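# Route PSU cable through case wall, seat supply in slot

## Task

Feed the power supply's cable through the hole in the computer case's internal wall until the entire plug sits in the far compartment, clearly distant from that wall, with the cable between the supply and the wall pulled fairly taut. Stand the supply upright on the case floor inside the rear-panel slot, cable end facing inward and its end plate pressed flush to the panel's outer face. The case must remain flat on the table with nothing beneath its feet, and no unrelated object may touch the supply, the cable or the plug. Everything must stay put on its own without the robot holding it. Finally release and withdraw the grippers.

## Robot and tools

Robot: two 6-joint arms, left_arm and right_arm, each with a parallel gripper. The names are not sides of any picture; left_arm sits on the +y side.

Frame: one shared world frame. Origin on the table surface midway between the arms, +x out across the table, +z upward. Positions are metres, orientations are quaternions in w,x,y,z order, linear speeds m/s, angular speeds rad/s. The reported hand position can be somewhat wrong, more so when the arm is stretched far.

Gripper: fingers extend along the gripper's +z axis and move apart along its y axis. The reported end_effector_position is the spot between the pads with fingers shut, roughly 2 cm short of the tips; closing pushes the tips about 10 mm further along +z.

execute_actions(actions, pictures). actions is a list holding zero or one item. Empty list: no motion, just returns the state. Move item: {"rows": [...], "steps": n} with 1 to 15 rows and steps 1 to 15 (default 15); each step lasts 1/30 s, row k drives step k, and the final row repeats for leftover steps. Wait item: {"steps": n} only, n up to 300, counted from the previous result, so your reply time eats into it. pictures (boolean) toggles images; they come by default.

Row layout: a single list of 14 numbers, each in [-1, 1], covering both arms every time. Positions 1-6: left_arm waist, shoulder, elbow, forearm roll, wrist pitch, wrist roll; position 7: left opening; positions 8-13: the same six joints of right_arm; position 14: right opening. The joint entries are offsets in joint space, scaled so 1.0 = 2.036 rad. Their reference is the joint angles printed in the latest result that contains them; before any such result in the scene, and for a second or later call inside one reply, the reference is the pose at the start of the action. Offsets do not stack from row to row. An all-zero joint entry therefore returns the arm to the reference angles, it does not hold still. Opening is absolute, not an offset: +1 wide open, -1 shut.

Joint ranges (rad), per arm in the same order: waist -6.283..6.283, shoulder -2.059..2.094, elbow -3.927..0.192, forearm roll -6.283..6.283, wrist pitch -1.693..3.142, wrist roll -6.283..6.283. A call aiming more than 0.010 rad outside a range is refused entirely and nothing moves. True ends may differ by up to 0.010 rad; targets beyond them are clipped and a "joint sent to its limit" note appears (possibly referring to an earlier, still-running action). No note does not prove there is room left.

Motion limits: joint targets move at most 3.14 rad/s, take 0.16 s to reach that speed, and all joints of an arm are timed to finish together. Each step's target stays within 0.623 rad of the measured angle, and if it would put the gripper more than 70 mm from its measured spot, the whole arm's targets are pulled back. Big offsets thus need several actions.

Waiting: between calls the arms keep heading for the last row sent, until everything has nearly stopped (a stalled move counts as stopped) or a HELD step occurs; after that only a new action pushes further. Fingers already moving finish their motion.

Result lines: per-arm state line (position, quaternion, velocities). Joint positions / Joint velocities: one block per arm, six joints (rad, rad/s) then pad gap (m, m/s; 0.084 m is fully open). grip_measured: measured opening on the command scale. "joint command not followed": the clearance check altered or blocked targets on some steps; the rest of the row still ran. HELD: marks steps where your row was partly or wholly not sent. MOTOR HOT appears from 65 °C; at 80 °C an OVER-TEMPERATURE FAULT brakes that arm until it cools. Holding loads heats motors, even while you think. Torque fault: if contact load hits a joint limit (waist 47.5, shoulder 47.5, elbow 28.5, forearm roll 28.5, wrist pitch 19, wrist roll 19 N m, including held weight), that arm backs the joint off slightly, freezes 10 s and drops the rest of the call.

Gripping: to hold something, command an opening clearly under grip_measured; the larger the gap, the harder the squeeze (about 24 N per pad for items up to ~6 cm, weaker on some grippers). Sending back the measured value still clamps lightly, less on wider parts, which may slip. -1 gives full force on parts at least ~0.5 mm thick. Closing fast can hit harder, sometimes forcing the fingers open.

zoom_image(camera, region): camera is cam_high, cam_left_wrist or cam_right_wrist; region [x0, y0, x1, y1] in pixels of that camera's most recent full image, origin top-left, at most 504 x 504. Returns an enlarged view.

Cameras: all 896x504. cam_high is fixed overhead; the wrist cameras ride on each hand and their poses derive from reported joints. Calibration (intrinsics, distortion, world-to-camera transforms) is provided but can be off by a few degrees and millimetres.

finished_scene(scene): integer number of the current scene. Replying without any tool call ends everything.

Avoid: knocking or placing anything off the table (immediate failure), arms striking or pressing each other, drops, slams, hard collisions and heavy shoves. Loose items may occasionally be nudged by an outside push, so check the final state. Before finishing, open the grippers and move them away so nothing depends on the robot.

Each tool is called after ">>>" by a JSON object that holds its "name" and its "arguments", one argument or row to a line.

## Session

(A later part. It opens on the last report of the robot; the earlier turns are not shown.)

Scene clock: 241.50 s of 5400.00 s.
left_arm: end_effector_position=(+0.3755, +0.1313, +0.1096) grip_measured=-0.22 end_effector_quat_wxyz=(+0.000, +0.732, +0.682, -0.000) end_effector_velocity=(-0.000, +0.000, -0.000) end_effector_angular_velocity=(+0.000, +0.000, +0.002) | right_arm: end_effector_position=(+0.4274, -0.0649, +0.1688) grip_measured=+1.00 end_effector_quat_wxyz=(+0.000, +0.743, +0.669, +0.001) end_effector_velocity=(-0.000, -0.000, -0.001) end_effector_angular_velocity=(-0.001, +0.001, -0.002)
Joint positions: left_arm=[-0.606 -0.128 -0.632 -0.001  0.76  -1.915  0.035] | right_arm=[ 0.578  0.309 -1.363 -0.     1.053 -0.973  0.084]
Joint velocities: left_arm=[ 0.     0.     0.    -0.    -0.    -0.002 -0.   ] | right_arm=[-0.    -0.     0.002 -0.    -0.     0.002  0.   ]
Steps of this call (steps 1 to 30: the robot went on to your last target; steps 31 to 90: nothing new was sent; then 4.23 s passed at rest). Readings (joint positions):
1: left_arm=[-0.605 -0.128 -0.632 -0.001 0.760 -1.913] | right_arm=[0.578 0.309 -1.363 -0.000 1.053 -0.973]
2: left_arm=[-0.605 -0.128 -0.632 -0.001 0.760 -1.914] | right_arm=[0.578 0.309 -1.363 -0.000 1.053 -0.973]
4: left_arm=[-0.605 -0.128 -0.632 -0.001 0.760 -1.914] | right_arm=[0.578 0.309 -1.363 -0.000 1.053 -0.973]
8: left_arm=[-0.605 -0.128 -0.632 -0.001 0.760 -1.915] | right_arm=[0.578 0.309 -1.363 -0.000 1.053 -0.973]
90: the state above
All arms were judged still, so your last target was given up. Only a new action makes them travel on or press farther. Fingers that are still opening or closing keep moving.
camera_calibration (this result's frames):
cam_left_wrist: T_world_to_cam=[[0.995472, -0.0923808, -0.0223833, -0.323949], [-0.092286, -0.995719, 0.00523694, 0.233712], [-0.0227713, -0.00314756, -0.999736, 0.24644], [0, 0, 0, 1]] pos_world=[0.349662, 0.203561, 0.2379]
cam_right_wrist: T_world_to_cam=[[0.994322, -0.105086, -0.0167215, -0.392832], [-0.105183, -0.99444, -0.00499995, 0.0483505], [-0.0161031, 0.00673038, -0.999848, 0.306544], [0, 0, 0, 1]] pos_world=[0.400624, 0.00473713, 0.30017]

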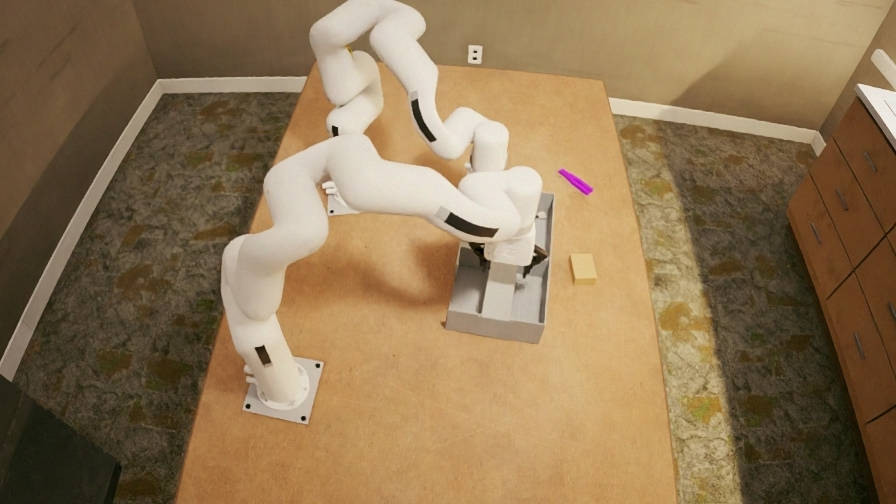

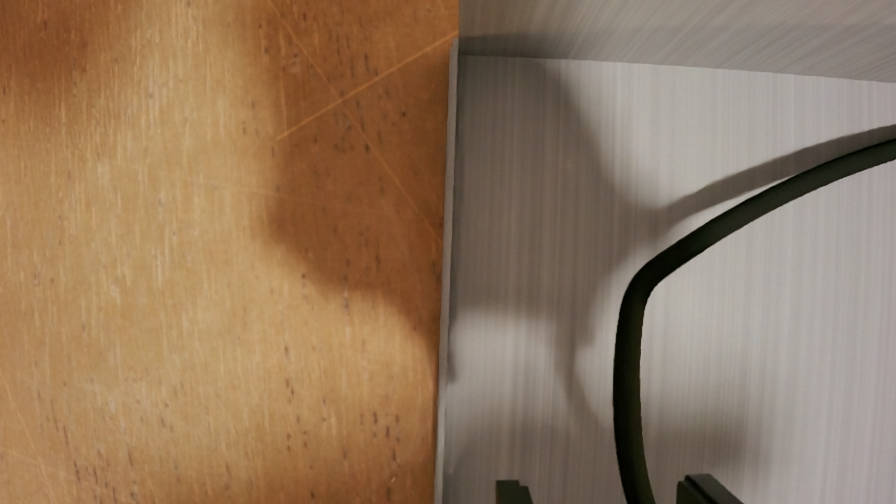

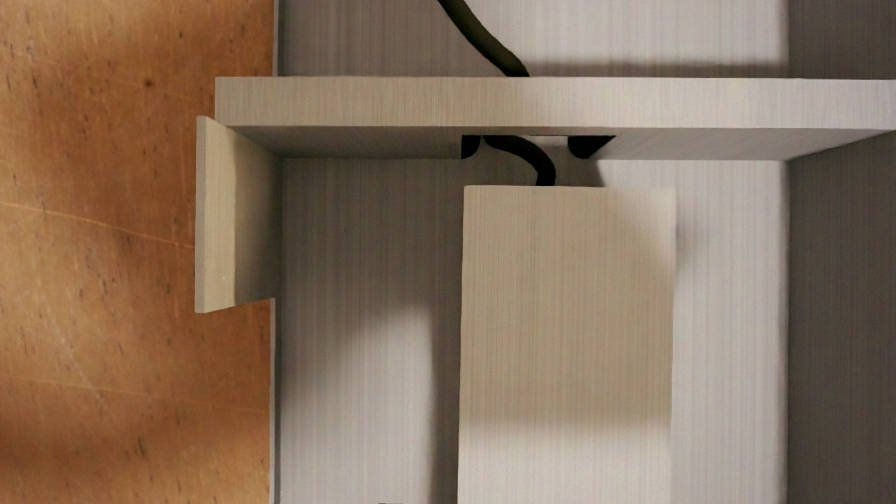

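>>> {"name": "execute_actions", "arguments": {
  "actions": [
    {"rows": [[0.0052,0.0808,-0.003,0,-0.0775,0.005,0.2,0,0,0,0,0,0,1]], "steps": 15}
  ]
}}

>>> {"name": "execute_actions", "arguments": {
  "actions": [
    {"steps": 10}
  ]
}}

Scene clock: 247.67 s of 5400.00 s.
left_arm: end_effector_position=(+0.3889, +0.1299, +0.0605) grip_measured=+0.19 end_effector_quat_wxyz=(+0.000, +0.732, +0.682, -0.000) end_effector_velocity=(+0.002, -0.000, -0.007) end_effector_angular_velocity=(-0.001, -0.003, -0.001) | right_arm: end_effector_position=(+0.4274, -0.0649, +0.1688) grip_measured=+1.00 end_effector_quat_wxyz=(+0.000, +0.743, +0.669, +0.001) end_effector_velocity=(-0.000, +0.000, -0.000) end_effector_angular_velocity=(+0.000, +0.000, +0.001)
Joint positions: left_arm=[-0.595  0.034 -0.639 -0.001  0.604 -1.905  0.052] | right_arm=[ 0.578  0.309 -1.363 -0.     1.053 -0.973  0.084]
Joint velocities: left_arm=[ 0.002  0.023 -0.    -0.    -0.026  0.002  0.   ] | right_arm=[ 0.     0.     0.     0.    -0.    -0.001 -0.   ]
Steps of this call (steps 1 to 90: nothing new was sent; then 2.67 s passed at rest; steps 91 to 105: all 15 steps of this action). Readings (joint positions):
91: left_arm=[-0.606 -0.127 -0.632 -0.001 0.759 -1.915] | right_arm=[0.578 0.309 -1.363 -0.000 1.053 -0.973]
92: left_arm=[-0.605 -0.124 -0.633 -0.001 0.755 -1.915] | right_arm=[0.578 0.309 -1.363 -0.000 1.053 -0.973]
94: left_arm=[-0.603 -0.089 -0.637 -0.001 0.717 -1.912] | right_arm=[0.578 0.309 -1.363 -0.000 1.053 -0.973]
98: left_arm=[-0.597 0.010 -0.634 -0.001 0.633 -1.907] | right_arm=[0.578 0.309 -1.363 -0.000 1.053 -0.973]
105: the state above
camera_calibration (this result's frames):
cam_left_wrist: T_world_to_cam=[[0.99553, -0.091886, -0.0218419, -0.338595], [-0.0917919, -0.995764, 0.00527702, 0.233681], [-0.0222342, -0.00324852, -0.999748, 0.197462], [0, 0, 0, 1]] pos_world=[0.362922, 0.202221, 0.188783]
cam_right_wrist: T_world_to_cam=[[0.994322, -0.105086, -0.0167216, -0.392832], [-0.105183, -0.99444, -0.00499991, 0.0483504], [-0.0161032, 0.00673035, -0.999848, 0.306544], [0, 0, 0, 1]] pos_world=[0.400624, 0.00473713, 0.30017]

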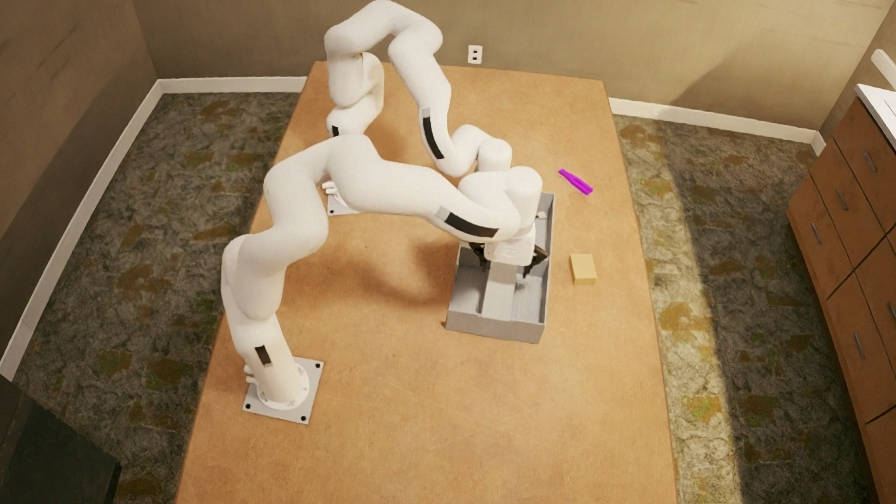

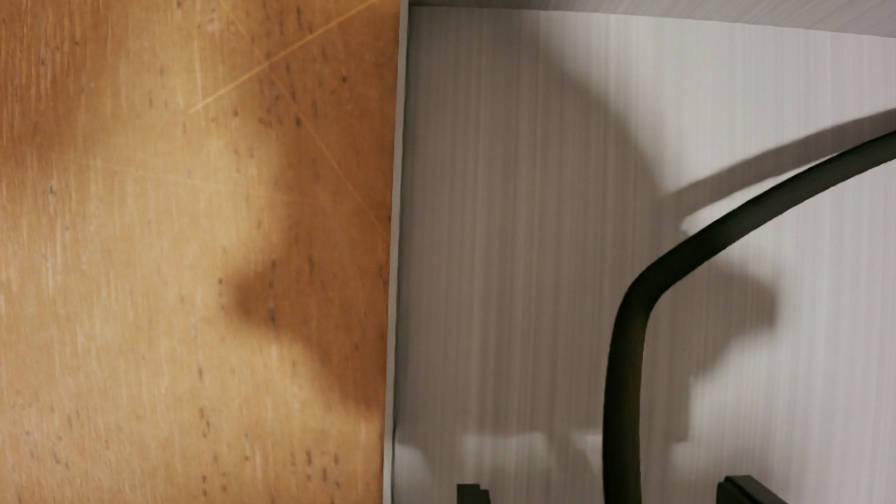

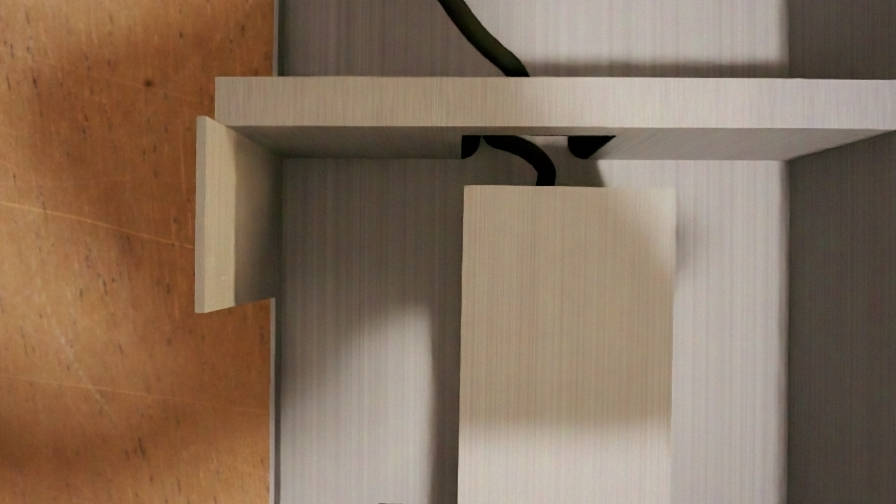

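Scene clock: 248.00 s of 5400.00 s.
left_arm: end_effector_position=(+0.3887, +0.1301, +0.0594) grip_measured=+0.19 end_effector_quat_wxyz=(+0.000, +0.732, +0.682, -0.000) end_effector_velocity=(-0.000, +0.000, -0.001) end_effector_angular_velocity=(+0.001, +0.001, -0.000) | right_arm: end_effector_position=(+0.4274, -0.0649, +0.1688) grip_measured=+1.00 end_effector_quat_wxyz=(+0.000, +0.743, +0.669, +0.001) end_effector_velocity=(-0.000, -0.000, -0.001) end_effector_angular_velocity=(-0.001, +0.002, +0.001)
Joint positions: left_arm=[-0.595  0.037 -0.638 -0.001  0.602 -1.905  0.052] | right_arm=[ 0.578  0.309 -1.363 -0.     1.053 -0.973  0.084]
Joint velocities: left_arm=[ 0.001  0.002  0.001 -0.    -0.001  0.001 -0.   ] | right_arm=[-0.     0.     0.001 -0.     0.001 -0.001  0.   ]
Steps of this call (steps 1 to 10: the robot went on to your last target). Readings (joint positions):
1: left_arm=[-0.595 0.034 -0.639 -0.001 0.604 -1.905] | right_arm=[0.578 0.309 -1.363 -0.000 1.053 -0.973]
2: left_arm=[-0.595 0.035 -0.639 -0.001 0.603 -1.905] | right_arm=[0.578 0.309 -1.363 -0.000 1.053 -0.973]
4: left_arm=[-0.595 0.036 -0.639 -0.001 0.603 -1.905] | right_arm=[0.578 0.309 -1.363 -0.000 1.053 -0.973]
8: left_arm=[-0.595 0.036 -0.638 -0.001 0.602 -1.905] | right_arm=[0.578 0.309 -1.363 -0.000 1.053 -0.973]
10: the state above
camera_calibration (this result's frames):
cam_left_wrist: T_world_to_cam=[[0.995513, -0.0918743, -0.0226397, -0.338427], [-0.0917836, -0.995766, 0.00501567, 0.233817], [-0.0230047, -0.00291522, -0.999731, 0.196616], [0, 0, 0, 1]] pos_world=[0.362892, 0.202307, 0.187729]
cam_right_wrist: T_world_to_cam=[[0.994322, -0.105086, -0.0167215, -0.392832], [-0.105183, -0.99444, -0.00499995, 0.0483505], [-0.0161031, 0.00673038, -0.999848, 0.306544], [0, 0, 0, 1]] pos_world=[0.400624, 0.00473714, 0.30017]

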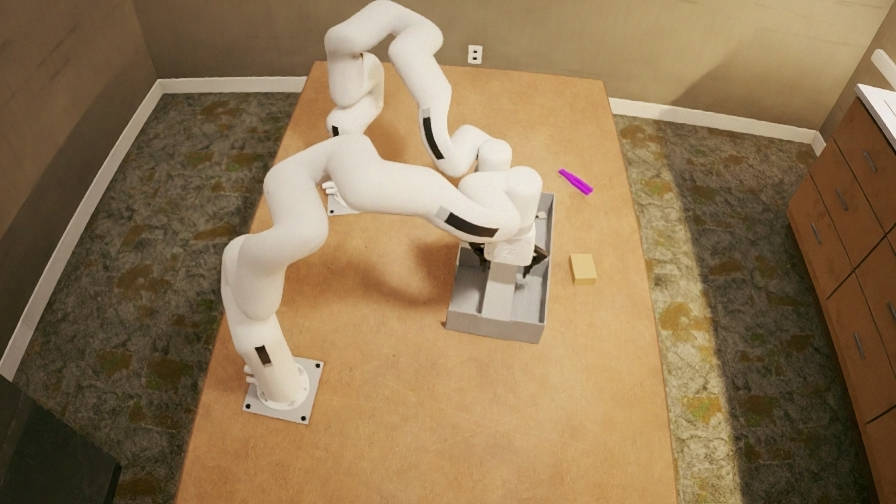

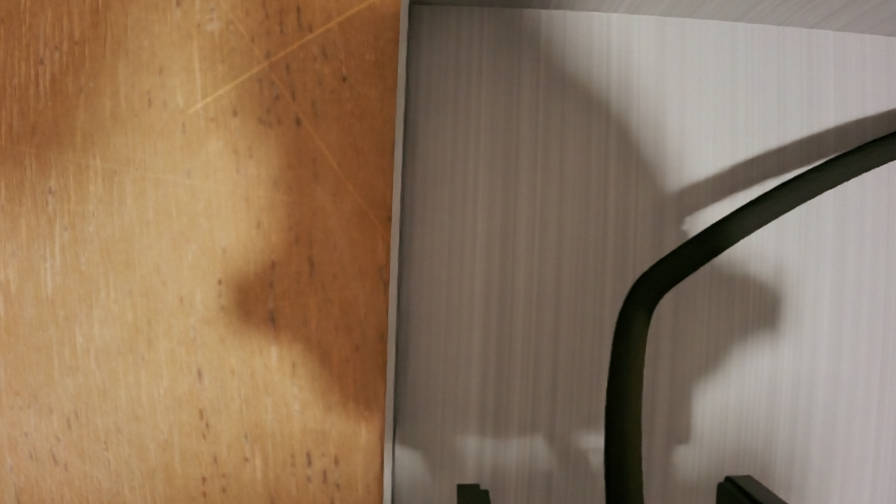

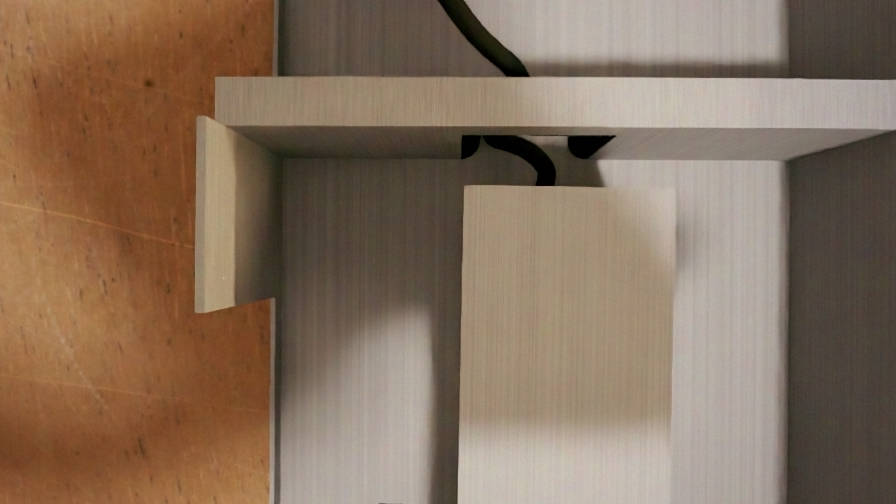

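>>> {"name": "execute_actions", "arguments": {
  "actions": [
    {"rows": [[0.0018,0.0253,-0.0039,0,-0.0219,0.002,0.2,0,0,0,0,0,0,1]], "steps": 15}
  ],
  "pictures": false
}}

>>> {"name": "execute_actions", "arguments": {
  "actions": [
    {"rows": [[0,0,0,0,0,0,-0.2,0,0,0,0,0,0,1],[0,0,0,0,0,0,-0.4,0,0,0,0,0,0,1],[0,0,0,0,0,0,-0.6,0,0,0,0,0,0,1],[0,0,0,0,0,0,-0.7,0,0,0,0,0,0,1],[0,0,0,0,0,0,-0.8,0,0,0,0,0,0,1],[0,0,0,0,0,0,-0.9,0,0,0,0,0,0,1],[0,0,0,0,0,0,-1,0,0,0,0,0,0,1]], "steps": 15}
  ]
}}

Scene clock: 253.93 s of 5400.00 s.
left_arm: end_effector_position=(+0.3931, +0.1298, +0.0451) grip_measured=+0.19 end_effector_quat_wxyz=(+0.001, +0.732, +0.682, -0.000) end_effector_velocity=(+0.000, +0.000, -0.002) end_effector_angular_velocity=(+0.000, +0.001, -0.000) | right_arm: end_effector_position=(+0.4274, -0.0649, +0.1688) grip_measured=+1.00 end_effector_quat_wxyz=(+0.000, +0.743, +0.669, +0.001) end_effector_velocity=(-0.000, -0.000, -0.000) end_effector_angular_velocity=(+0.000, +0.001, +0.000)
Joint positions: left_arm=[-0.591  0.087 -0.646 -0.001  0.558 -1.901  0.052] | right_arm=[ 0.578  0.309 -1.363 -0.     1.053 -0.973  0.084]
Joint velocities: left_arm=[ 0.001  0.006 -0.    -0.    -0.005  0.001 -0.   ] | right_arm=[-0.     0.     0.     0.001  0.    -0.001  0.   ]
Steps of this call (steps 1 to 15: the robot went on to your last target; steps 16 to 90: nothing new was sent; then 2.43 s passed at rest; steps 91 to 105: all 15 steps of this action). Readings (joint positions):
91: left_arm=[-0.595 0.037 -0.638 -0.001 0.602 -1.905] | right_arm=[0.578 0.309 -1.363 -0.000 1.053 -0.973]
92: left_arm=[-0.595 0.040 -0.639 -0.001 0.598 -1.905] | right_arm=[0.578 0.309 -1.363 -0.000 1.053 -0.973]
94: left_arm=[-0.593 0.060 -0.643 -0.001 0.581 -1.903] | right_arm=[0.578 0.309 -1.363 -0.000 1.053 -0.973]
98: left_arm=[-0.592 0.083 -0.644 -0.001 0.563 -1.901] | right_arm=[0.578 0.309 -1.363 -0.000 1.053 -0.973]
105: the state above

Scene clock: 254.43 s of 5400.00 s.
left_arm: end_effector_position=(+0.3931, +0.1298, +0.0451) grip_measured=-0.95 end_effector_quat_wxyz=(+0.001, +0.732, +0.682, -0.000) end_effector_velocity=(+0.000, -0.000, +0.000) end_effector_angular_velocity=(+0.000, +0.000, +0.000) | right_arm: end_effector_position=(+0.4274, -0.0649, +0.1688) grip_measured=+1.00 end_effector_quat_wxyz=(+0.000, +0.743, +0.669, +0.001) end_effector_velocity=(+0.000, +0.000, +0.000) end_effector_angular_velocity=(+0.000, -0.001, +0.001)
Joint positions: left_arm=[-0.591  0.087 -0.646 -0.001  0.558 -1.901  0.002] | right_arm=[ 0.578  0.309 -1.363 -0.     1.053 -0.973  0.084]
Joint velocities: left_arm=[-0.     0.    -0.001 -0.     0.001 -0.    -0.   ] | right_arm=[ 0.    -0.    -0.001 -0.     0.    -0.001 -0.   ]
Steps of this call (steps 1 to 15: all 15 steps of this action). Readings (joint positions):
1: left_arm=[-0.591 0.087 -0.646 -0.001 0.558 -1.901] | right_arm=[0.578 0.309 -1.363 -0.000 1.053 -0.973]
2: left_arm=[-0.591 0.087 -0.646 -0.001 0.558 -1.901] | right_arm=[0.578 0.309 -1.363 -0.000 1.053 -0.973]
4: left_arm=[-0.591 0.087 -0.646 -0.001 0.558 -1.901] | right_arm=[0.578 0.309 -1.363 -0.000 1.053 -0.973]
8: left_arm=[-0.591 0.087 -0.646 -0.001 0.558 -1.901] | right_arm=[0.578 0.309 -1.363 -0.000 1.053 -0.973]
15: the state above
camera_calibration (this result's frames):
cam_left_wrist: T_world_to_cam=[[0.995509, -0.0922335, -0.0213143, -0.343166], [-0.0921385, -0.995732, 0.00540133, 0.234123], [-0.0217215, -0.00341321, -0.999758, 0.181992], [0, 0, 0, 1]] pos_world=[0.36715, 0.202094, 0.173369]
cam_right_wrist: T_world_to_cam=[[0.994322, -0.105087, -0.0167216, -0.392832], [-0.105183, -0.99444, -0.00499989, 0.0483505], [-0.0161032, 0.00673033, -0.999848, 0.306544], [0, 0, 0, 1]] pos_world=[0.400624, 0.00473713, 0.30017]

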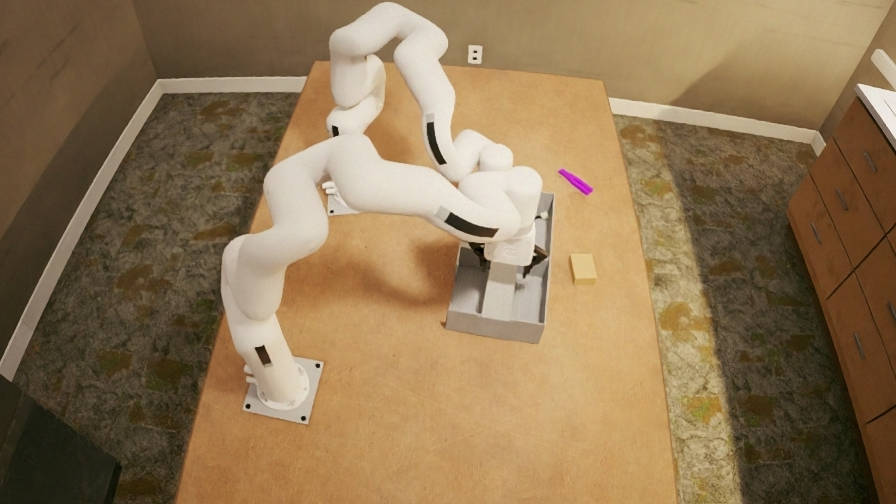

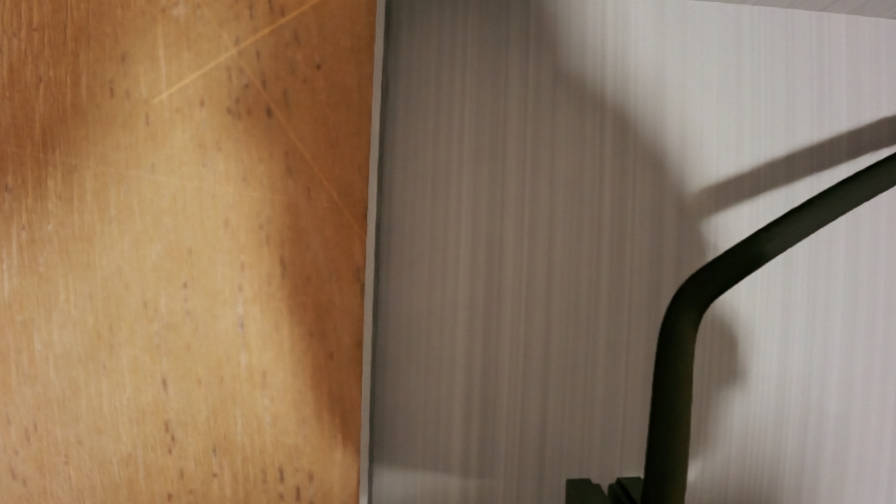

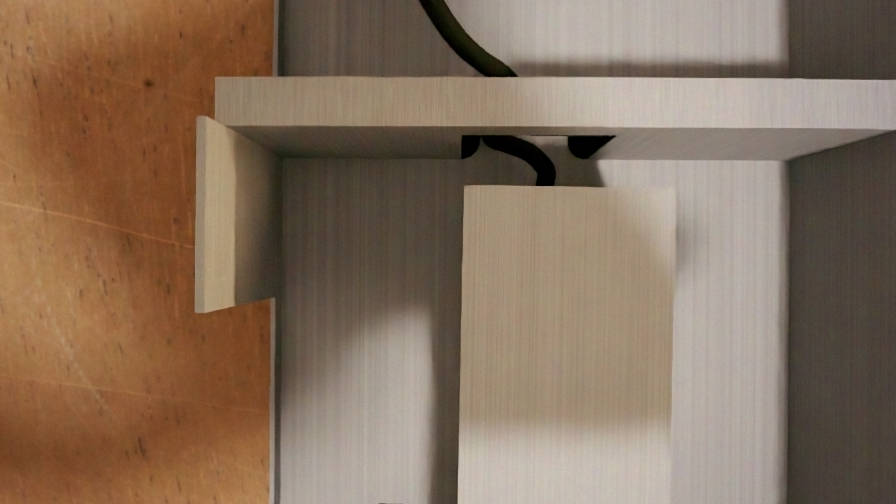

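>>> {"name": "execute_actions", "arguments": {
  "actions": [
    {"rows": [[0,0,0,0,0,0,-0.3,0,0,0,0,0,0,1],[0,0,0,0,0,0,-0.3,0,0,0,0,0,0,1],[0,0,0,0,0,0,-0.3,0,0,0,0,0,0,1],[0,0,0,0,0,0,-0.3,0,0,0,0,0,0,1],[0,0,0,0,0,0,-0.3,0,0,0,0,0,0,1],[0,-0.0196,-0.003,0,0.0231,0,-0.3,0,0,0,0,0,0,1]], "steps": 15}
  ],
  "pictures": false
}}

>>> {"name": "execute_actions", "arguments": {
  "actions": [
    {"rows": [[0,-0.002,0,0,0.002,0,-0.3,0,0,0,0,0,0,1],[0,-0.002,0,0,0.002,0,-0.3,0,0,0,0,0,0,1],[0,-0.002,0,0,0.002,0,-0.3,0,0,0,0,0,0,1],[0,-0.002,0,0,0.002,0,-0.5,0,0,0,0,0,0,1],[0,-0.002,0,0,0.002,0,-0.7,0,0,0,0,0,0,1],[0,-0.002,0,0,0.002,0,-0.85,0,0,0,0,0,0,1],[0,-0.002,0,0,0.002,0,-1,0,0,0,0,0,0,1]], "steps": 15}
  ]
}}

Scene clock: 261.33 s of 5400.00 s.
left_arm: end_effector_position=(+0.3932, +0.1298, +0.0590) grip_measured=-0.32 end_effector_quat_wxyz=(+0.001, +0.732, +0.682, -0.000) end_effector_velocity=(-0.008, +0.003, +0.001) end_effector_angular_velocity=(+0.010, +0.023, -0.002) | right_arm: end_effector_position=(+0.4274, -0.0649, +0.1688) grip_measured=+1.00 end_effector_quat_wxyz=(+0.000, +0.743, +0.669, +0.001) end_effector_velocity=(+0.000, +0.000, +0.000) end_effector_angular_velocity=(+0.000, -0.000, -0.000)
Joint positions: left_arm=[-0.591  0.049 -0.652 -0.001  0.602 -1.901  0.03 ] | right_arm=[ 0.578  0.309 -1.363 -0.     1.053 -0.973  0.084]
Joint velocities: left_arm=[-0.    -0.017  0.008  0.     0.034  0.002  0.   ] | right_arm=[-0. -0. -0. -0.  0.  0. -0.]
Steps of this call (steps 1 to 15: the robot went on to your last target; steps 16 to 90: nothing new was sent; then 3.40 s passed at rest; steps 91 to 105: all 15 steps of this action). Readings (joint positions):
91: left_arm=[-0.591 0.087 -0.646 -0.001 0.558 -1.901] | right_arm=[0.578 0.309 -1.363 -0.000 1.053 -0.973]
92: left_arm=[-0.591 0.087 -0.646 -0.001 0.558 -1.901] | right_arm=[0.578 0.309 -1.363 -0.000 1.053 -0.973]
94: left_arm=[-0.591 0.087 -0.646 -0.001 0.558 -1.901] | right_arm=[0.578 0.309 -1.363 -0.000 1.053 -0.973]
98: left_arm=[-0.591 0.078 -0.647 -0.001 0.572 -1.901] | right_arm=[0.578 0.309 -1.363 -0.000 1.053 -0.973]
105: the state above

Scene clock: 261.83 s of 5400.00 s.
left_arm: end_effector_position=(+0.3930, +0.1298, +0.0602) grip_measured=-0.85 end_effector_quat_wxyz=(+0.001, +0.732, +0.682, -0.000) end_effector_velocity=(+0.000, -0.000, +0.000) end_effector_angular_velocity=(-0.000, -0.000, -0.002) | right_arm: end_effector_position=(+0.4274, -0.0649, +0.1688) grip_measured=+1.00 end_effector_quat_wxyz=(+0.000, +0.743, +0.669, +0.001) end_effector_velocity=(-0.000, -0.000, -0.000) end_effector_angular_velocity=(-0.001, +0.001, +0.001)
Joint positions: left_arm=[-0.591  0.045 -0.652 -0.001  0.606 -1.901  0.007] | right_arm=[ 0.578  0.309 -1.363 -0.     1.053 -0.973  0.084]
Joint velocities: left_arm=[-0.    -0.    -0.     0.     0.     0.002  0.   ] | right_arm=[ 0.     0.     0.001 -0.    -0.    -0.    -0.   ]
Steps of this call (steps 1 to 15: all 15 steps of this action). Readings (joint positions):
1: left_arm=[-0.591 0.049 -0.652 -0.001 0.603 -1.901] | right_arm=[0.578 0.309 -1.363 -0.000 1.053 -0.973]
2: left_arm=[-0.591 0.048 -0.652 -0.001 0.604 -1.901] | right_arm=[0.578 0.309 -1.363 -0.000 1.053 -0.973]
4: left_arm=[-0.591 0.047 -0.652 -0.001 0.605 -1.901] | right_arm=[0.578 0.309 -1.363 -0.000 1.053 -0.973]
8: left_arm=[-0.591 0.046 -0.652 -0.001 0.606 -1.901] | right_arm=[0.578 0.309 -1.363 -0.000 1.053 -0.973]
15: the state above
camera_calibration (this result's frames):
cam_left_wrist: T_world_to_cam=[[0.995504, -0.0922285, -0.0215901, -0.342655], [-0.0921334, -0.995732, 0.00536259, 0.234088], [-0.0219926, -0.00334931, -0.999753, 0.197177], [0, 0, 0, 1]] pos_world=[0.367018, 0.202146, 0.188475]
cam_right_wrist: T_world_to_cam=[[0.994322, -0.105087, -0.0167213, -0.392832], [-0.105183, -0.99444, -0.00499998, 0.0483505], [-0.0161029, 0.0067304, -0.999848, 0.306544], [0, 0, 0, 1]] pos_world=[0.400624, 0.0047371, 0.30017]

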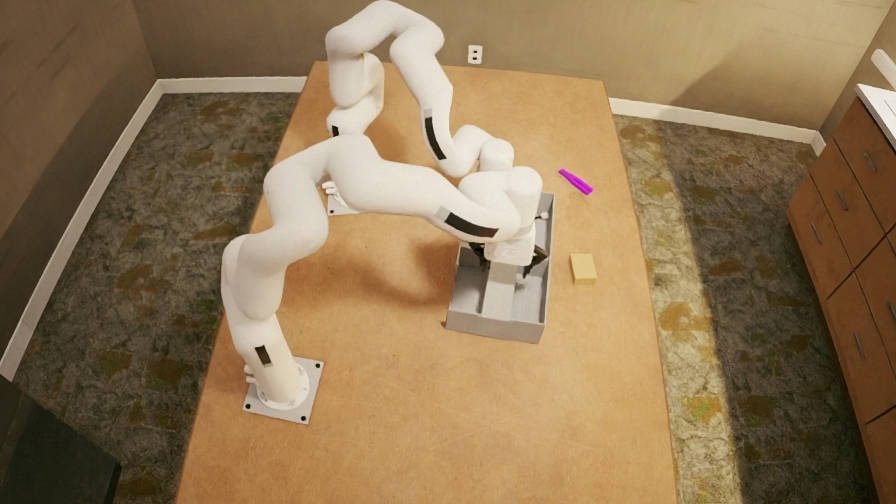

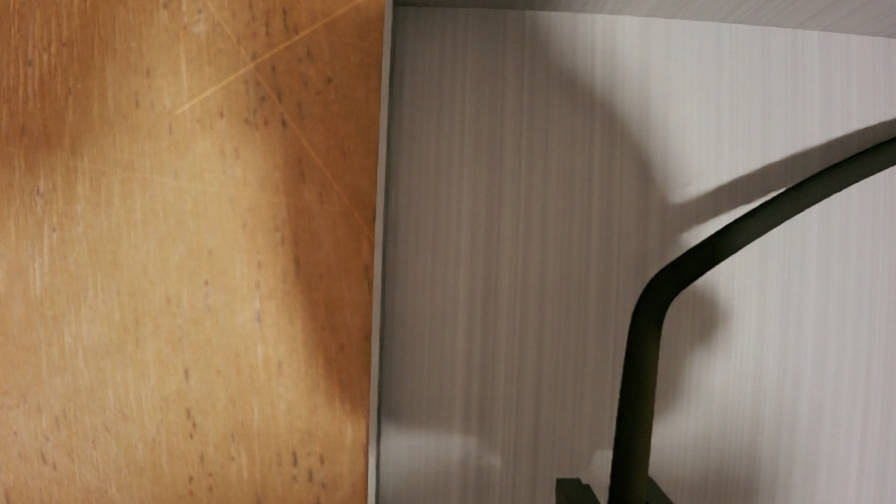

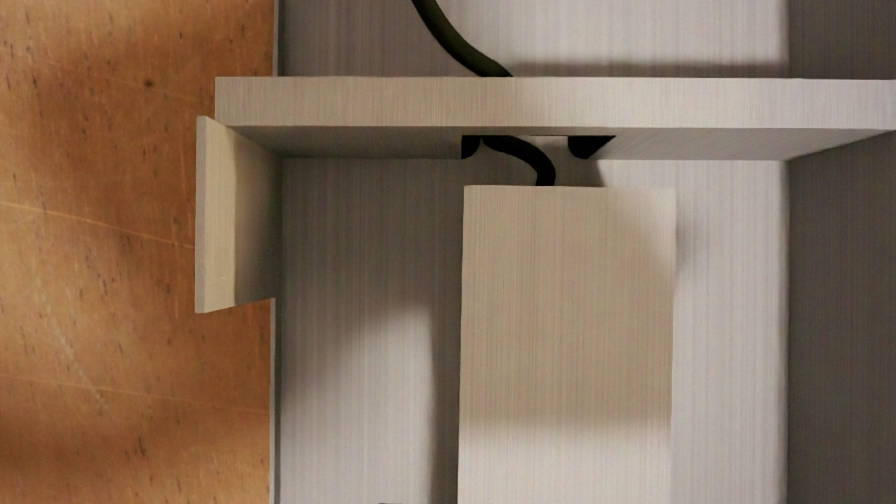

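>>> {"name": "execute_actions", "arguments": {
  "actions": [
    {"rows": [[0.004,-0.0013,0.0027,0,-0.0014,0.004,-1,0,0,0,0,0,0,1],[0.008,-0.0025,0.0053,0,-0.0027,0.008,-1,0,0,0,0,0,0,1],[0.012,-0.0038,0.008,0,-0.0041,0.012,-1,0,0,0,0,0,0,1],[0.016,-0.005,0.0107,0,-0.0054,0.016,-1,0,0,0,0,0,0,1],[0.02,-0.0063,0.0134,0,-0.0068,0.02,-1,0,0,0,0,0,0,1],[0.024,-0.0076,0.016,0,-0.0082,0.024,-1,0,0,0,0,0,0,1],[0.028,-0.0088,0.0187,0,-0.0095,0.028,-1,0,0,0,0,0,0,1],[0.032,-0.0101,0.0214,0,-0.0109,0.032,-1,0,0,0,0,0,0,1],[0.036,-0.0113,0.024,0,-0.0122,0.036,-1,0,0,0,0,0,0,1],[0.0398,-0.0126,0.0267,0,-0.0136,0.0398,-1,0,0,0,0,0,0,1]], "steps": 15}
  ]
}}

Scene clock: 266.97 s of 5400.00 s.
left_arm: end_effector_position=(+0.3911, +0.1623, +0.0549) grip_measured=-0.85 end_effector_quat_wxyz=(+0.000, +0.732, +0.682, -0.000) end_effector_velocity=(-0.002, +0.025, -0.003) end_effector_angular_velocity=(-0.001, -0.004, -0.005) | right_arm: end_effector_position=(+0.4274, -0.0649, +0.1688) grip_measured=+1.00 end_effector_quat_wxyz=(+0.000, +0.743, +0.669, +0.001) end_effector_velocity=(+0.000, +0.000, +0.000) end_effector_angular_velocity=(+0.000, -0.000, -0.000)
Joint positions: left_arm=[-0.516  0.022 -0.602 -0.001  0.58  -1.826  0.007] | right_arm=[ 0.578  0.309 -1.363 -0.     1.053 -0.973  0.084]
Joint velocities: left_arm=[ 0.06  -0.021  0.039  0.    -0.022  0.064  0.   ] | right_arm=[ 0.     0.    -0.     0.    -0.     0.001 -0.   ]
Steps of this call (steps 1 to 15: the robot went on to your last target; steps 16 to 90: nothing new was sent; then 1.63 s passed at rest; steps 91 to 105: all 15 steps of this action). Readings (joint positions):
91: left_arm=[-0.591 0.045 -0.652 -0.001 0.606 -1.901] | right_arm=[0.578 0.309 -1.363 -0.000 1.053 -0.973]
92: left_arm=[-0.590 0.045 -0.652 -0.001 0.605 -1.899] | right_arm=[0.578 0.309 -1.363 -0.000 1.053 -0.973]
94: left_arm=[-0.583 0.043 -0.647 -0.001 0.603 -1.892] | right_arm=[0.578 0.309 -1.363 -0.000 1.053 -0.973]
98: left_arm=[-0.557 0.035 -0.629 -0.001 0.594 -1.867] | right_arm=[0.578 0.309 -1.363 -0.000 1.053 -0.973]
105: the state above
camera_calibration (this result's frames):
cam_left_wrist: T_world_to_cam=[[0.995521, -0.0918859, -0.0222456, -0.33799], [-0.0917925, -0.995765, 0.00518727, 0.266116], [-0.022628, -0.00312206, -0.999739, 0.192087], [0, 0, 0, 1]] pos_world=[0.36525, 0.234532, 0.183137]
cam_right_wrist: T_world_to_cam=[[0.994322, -0.105087, -0.0167215, -0.392832], [-0.105183, -0.99444, -0.00499988, 0.0483504], [-0.0161031, 0.00673031, -0.999848, 0.306544], [0, 0, 0, 1]] pos_world=[0.400624, 0.00473709, 0.30017]

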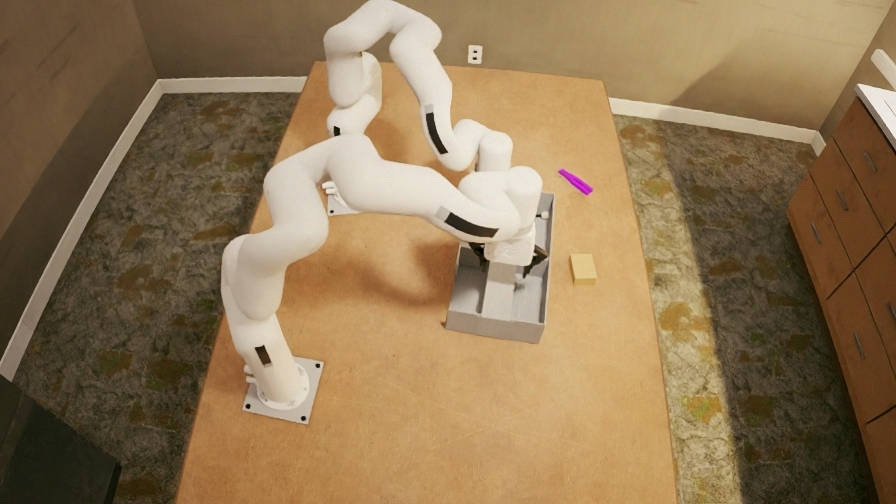

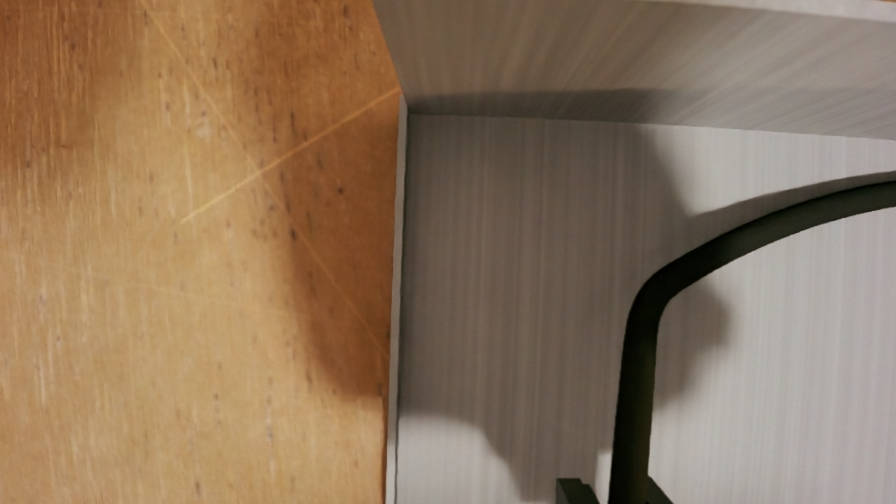

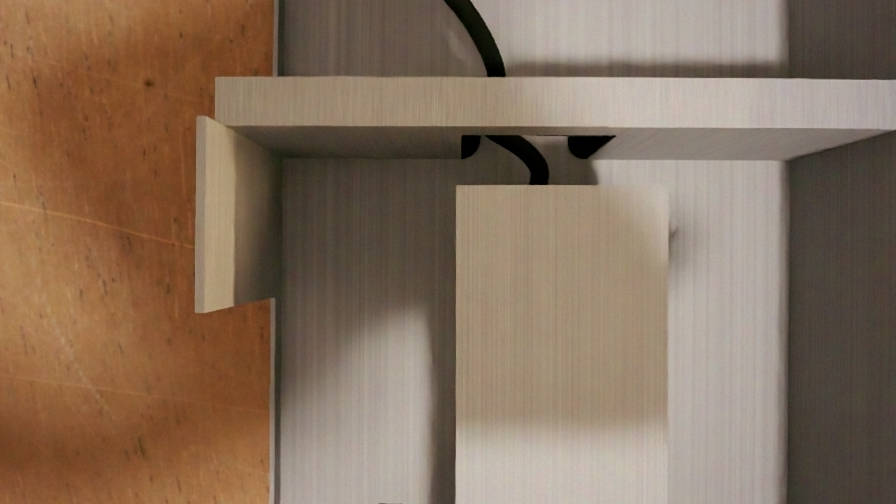

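>>> {"name": "execute_actions", "arguments": {
  "actions": [
    {"rows": [[0.004,0.005,-0.005,0,0,0.004,-1,0,0,0,0,0,0,1],[0.005,0.01,-0.01,0,0,0.005,-1,0,0,0,0,0,0,1],[0.006,0.015,-0.0153,0,0,0.006,-1,0,0,0,0,0,0,1],[0.0075,0.02,-0.0204,0,0.0003,0.0075,-1,0,0,0,0,0,0,1],[0.009,0.025,-0.0255,0,0.0004,0.009,-1,0,0,0,0,0,0,1],[0.0105,0.03,-0.0306,0,0.0005,0.0105,-1,0,0,0,0,0,0,1],[0.0115,0.035,-0.0356,0,0.0006,0.0115,-1,0,0,0,0,0,0,1],[0.0123,0.039,-0.0397,0,0.0007,0.0123,-1,0,0,0,0,0,0,1]], "steps": 15}
  ],
  "pictures": false
}}

>>> {"name": "execute_actions", "arguments": {
  "actions": [
    {"rows": [[0,0,0,0,0,0,-0.7,0,0,0,0,0,0,1],[0,0,0,0,0,0,-0.5,0,0,0,0,0,0,1],[0,0,0,0,0,0,-0.2,0,0,0,0,0,0,1],[0,0,0,0,0,0,0.0,0,0,0,0,0,0,1]], "steps": 15}
  ]
}}

Scene clock: 274.67 s of 5400.00 s.
left_arm: end_effector_position=(+0.4145, +0.1649, +0.0497) grip_measured=-0.85 end_effector_quat_wxyz=(-0.000, +0.732, +0.682, -0.000) end_effector_velocity=(+0.011, -0.001, -0.001) end_effector_angular_velocity=(-0.001, -0.004, -0.002) | right_arm: end_effector_position=(+0.4274, -0.0649, +0.1688) grip_measured=+1.00 end_effector_quat_wxyz=(+0.000, +0.743, +0.669, +0.001) end_effector_velocity=(+0.000, -0.000, -0.000) end_effector_angular_velocity=(-0.000, +0.000, -0.001)
Joint positions: left_arm=[-0.492  0.098 -0.679 -0.001  0.582 -1.802  0.007] | right_arm=[ 0.578  0.309 -1.363 -0.     1.053 -0.973  0.084]
Joint velocities: left_arm=[ 0.007  0.032 -0.036 -0.     0.     0.009 -0.   ] | right_arm=[-0.     0.001 -0.    -0.     0.     0.001 -0.   ]
Steps of this call (steps 1 to 15: the robot went on to your last target; steps 16 to 90: nothing new was sent; then 4.20 s passed at rest; steps 91 to 105: all 15 steps of this action). Readings (joint positions):
91: left_arm=[-0.510 0.020 -0.598 -0.001 0.578 -1.820] | right_arm=[0.578 0.309 -1.363 -0.000 1.053 -0.973]
92: left_arm=[-0.510 0.021 -0.600 -0.001 0.579 -1.820] | right_arm=[0.578 0.309 -1.363 -0.000 1.053 -0.973]
94: left_arm=[-0.508 0.031 -0.610 -0.001 0.579 -1.818] | right_arm=[0.578 0.309 -1.363 -0.000 1.053 -0.973]
98: left_arm=[-0.500 0.064 -0.645 -0.001 0.581 -1.810] | right_arm=[0.578 0.309 -1.363 -0.000 1.053 -0.973]
105: the state above

Scene clock: 275.17 s of 5400.00 s.
left_arm: end_effector_position=(+0.4145, +0.1649, +0.0497) grip_measured=-0.01 end_effector_quat_wxyz=(-0.000, +0.731, +0.682, -0.000) end_effector_velocity=(-0.000, -0.000, -0.000) end_effector_angular_velocity=(+0.000, +0.001, -0.001) | right_arm: end_effector_position=(+0.4274, -0.0649, +0.1688) grip_measured=+1.00 end_effector_quat_wxyz=(+0.000, +0.743, +0.669, +0.001) end_effector_velocity=(-0.000, +0.000, -0.000) end_effector_angular_velocity=(-0.000, +0.001, -0.002)
Joint positions: left_arm=[-0.492  0.098 -0.679 -0.001  0.582 -1.802  0.044] | right_arm=[ 0.578  0.309 -1.363 -0.     1.053 -0.973  0.084]
Joint velocities: left_arm=[-0.001  0.     0.    -0.     0.     0.001  0.   ] | right_arm=[0.    0.    0.    0.    0.    0.002 0.   ]
Steps of this call (steps 1 to 15: all 15 steps of this action). Readings (joint positions):
1: left_arm=[-0.492 0.099 -0.680 -0.001 0.582 -1.802] | right_arm=[0.578 0.309 -1.363 -0.000 1.053 -0.973]
2: left_arm=[-0.492 0.099 -0.680 -0.001 0.582 -1.802] | right_arm=[0.578 0.309 -1.363 -0.000 1.053 -0.973]
4: left_arm=[-0.491 0.098 -0.680 -0.001 0.582 -1.802] | right_arm=[0.578 0.309 -1.363 -0.000 1.053 -0.973]
8: left_arm=[-0.492 0.098 -0.679 -0.001 0.582 -1.802] | right_arm=[0.578 0.309 -1.363 -0.000 1.053 -0.973]
15: the state above
camera_calibration (this result's frames):
cam_left_wrist: T_world_to_cam=[[0.995521, -0.0917126, -0.0229383, -0.361099], [-0.0916212, -0.995781, 0.00500768, 0.27087], [-0.0233008, -0.00288362, -0.999724, 0.187684], [0, 0, 0, 1]] pos_world=[0.388673, 0.237151, 0.177993]
cam_right_wrist: T_world_to_cam=[[0.994322, -0.105086, -0.0167215, -0.392832], [-0.105183, -0.99444, -0.00499986, 0.0483504], [-0.0161031, 0.00673029, -0.999848, 0.306544], [0, 0, 0, 1]] pos_world=[0.400624, 0.00473713, 0.30017]

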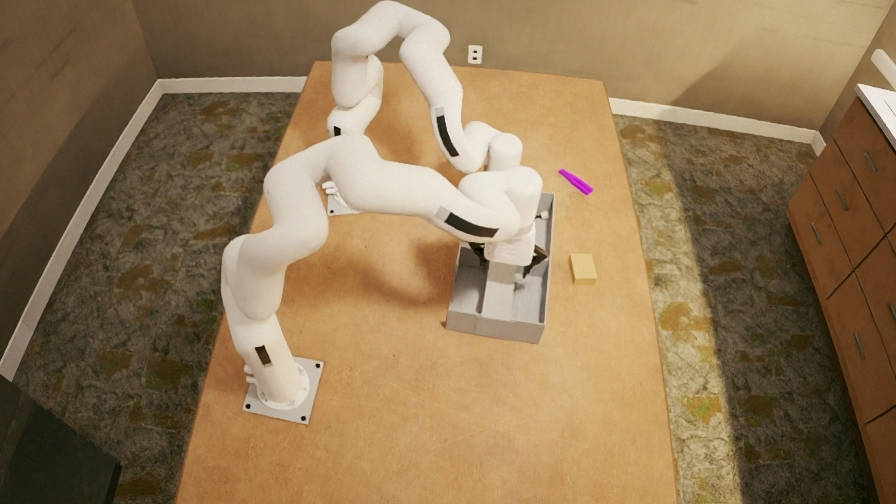

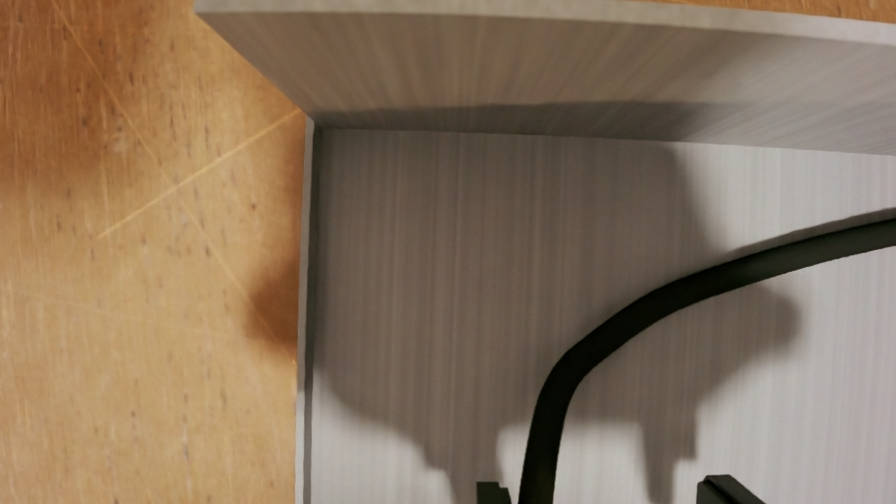

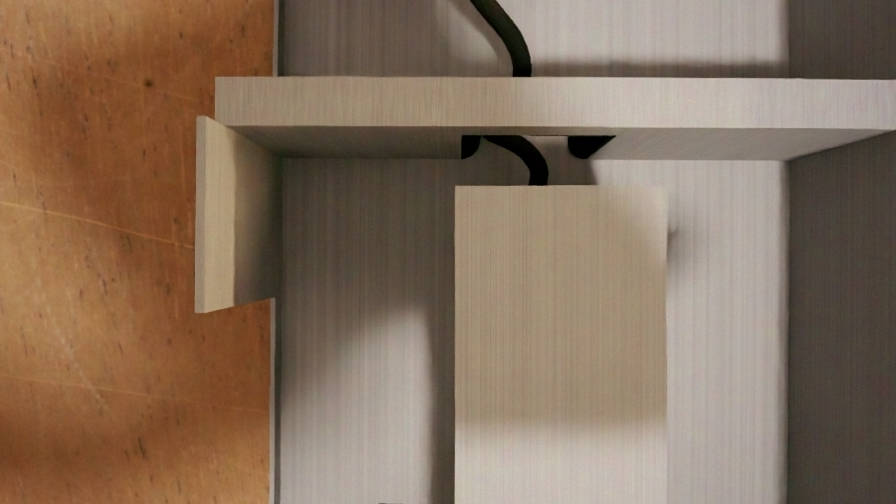

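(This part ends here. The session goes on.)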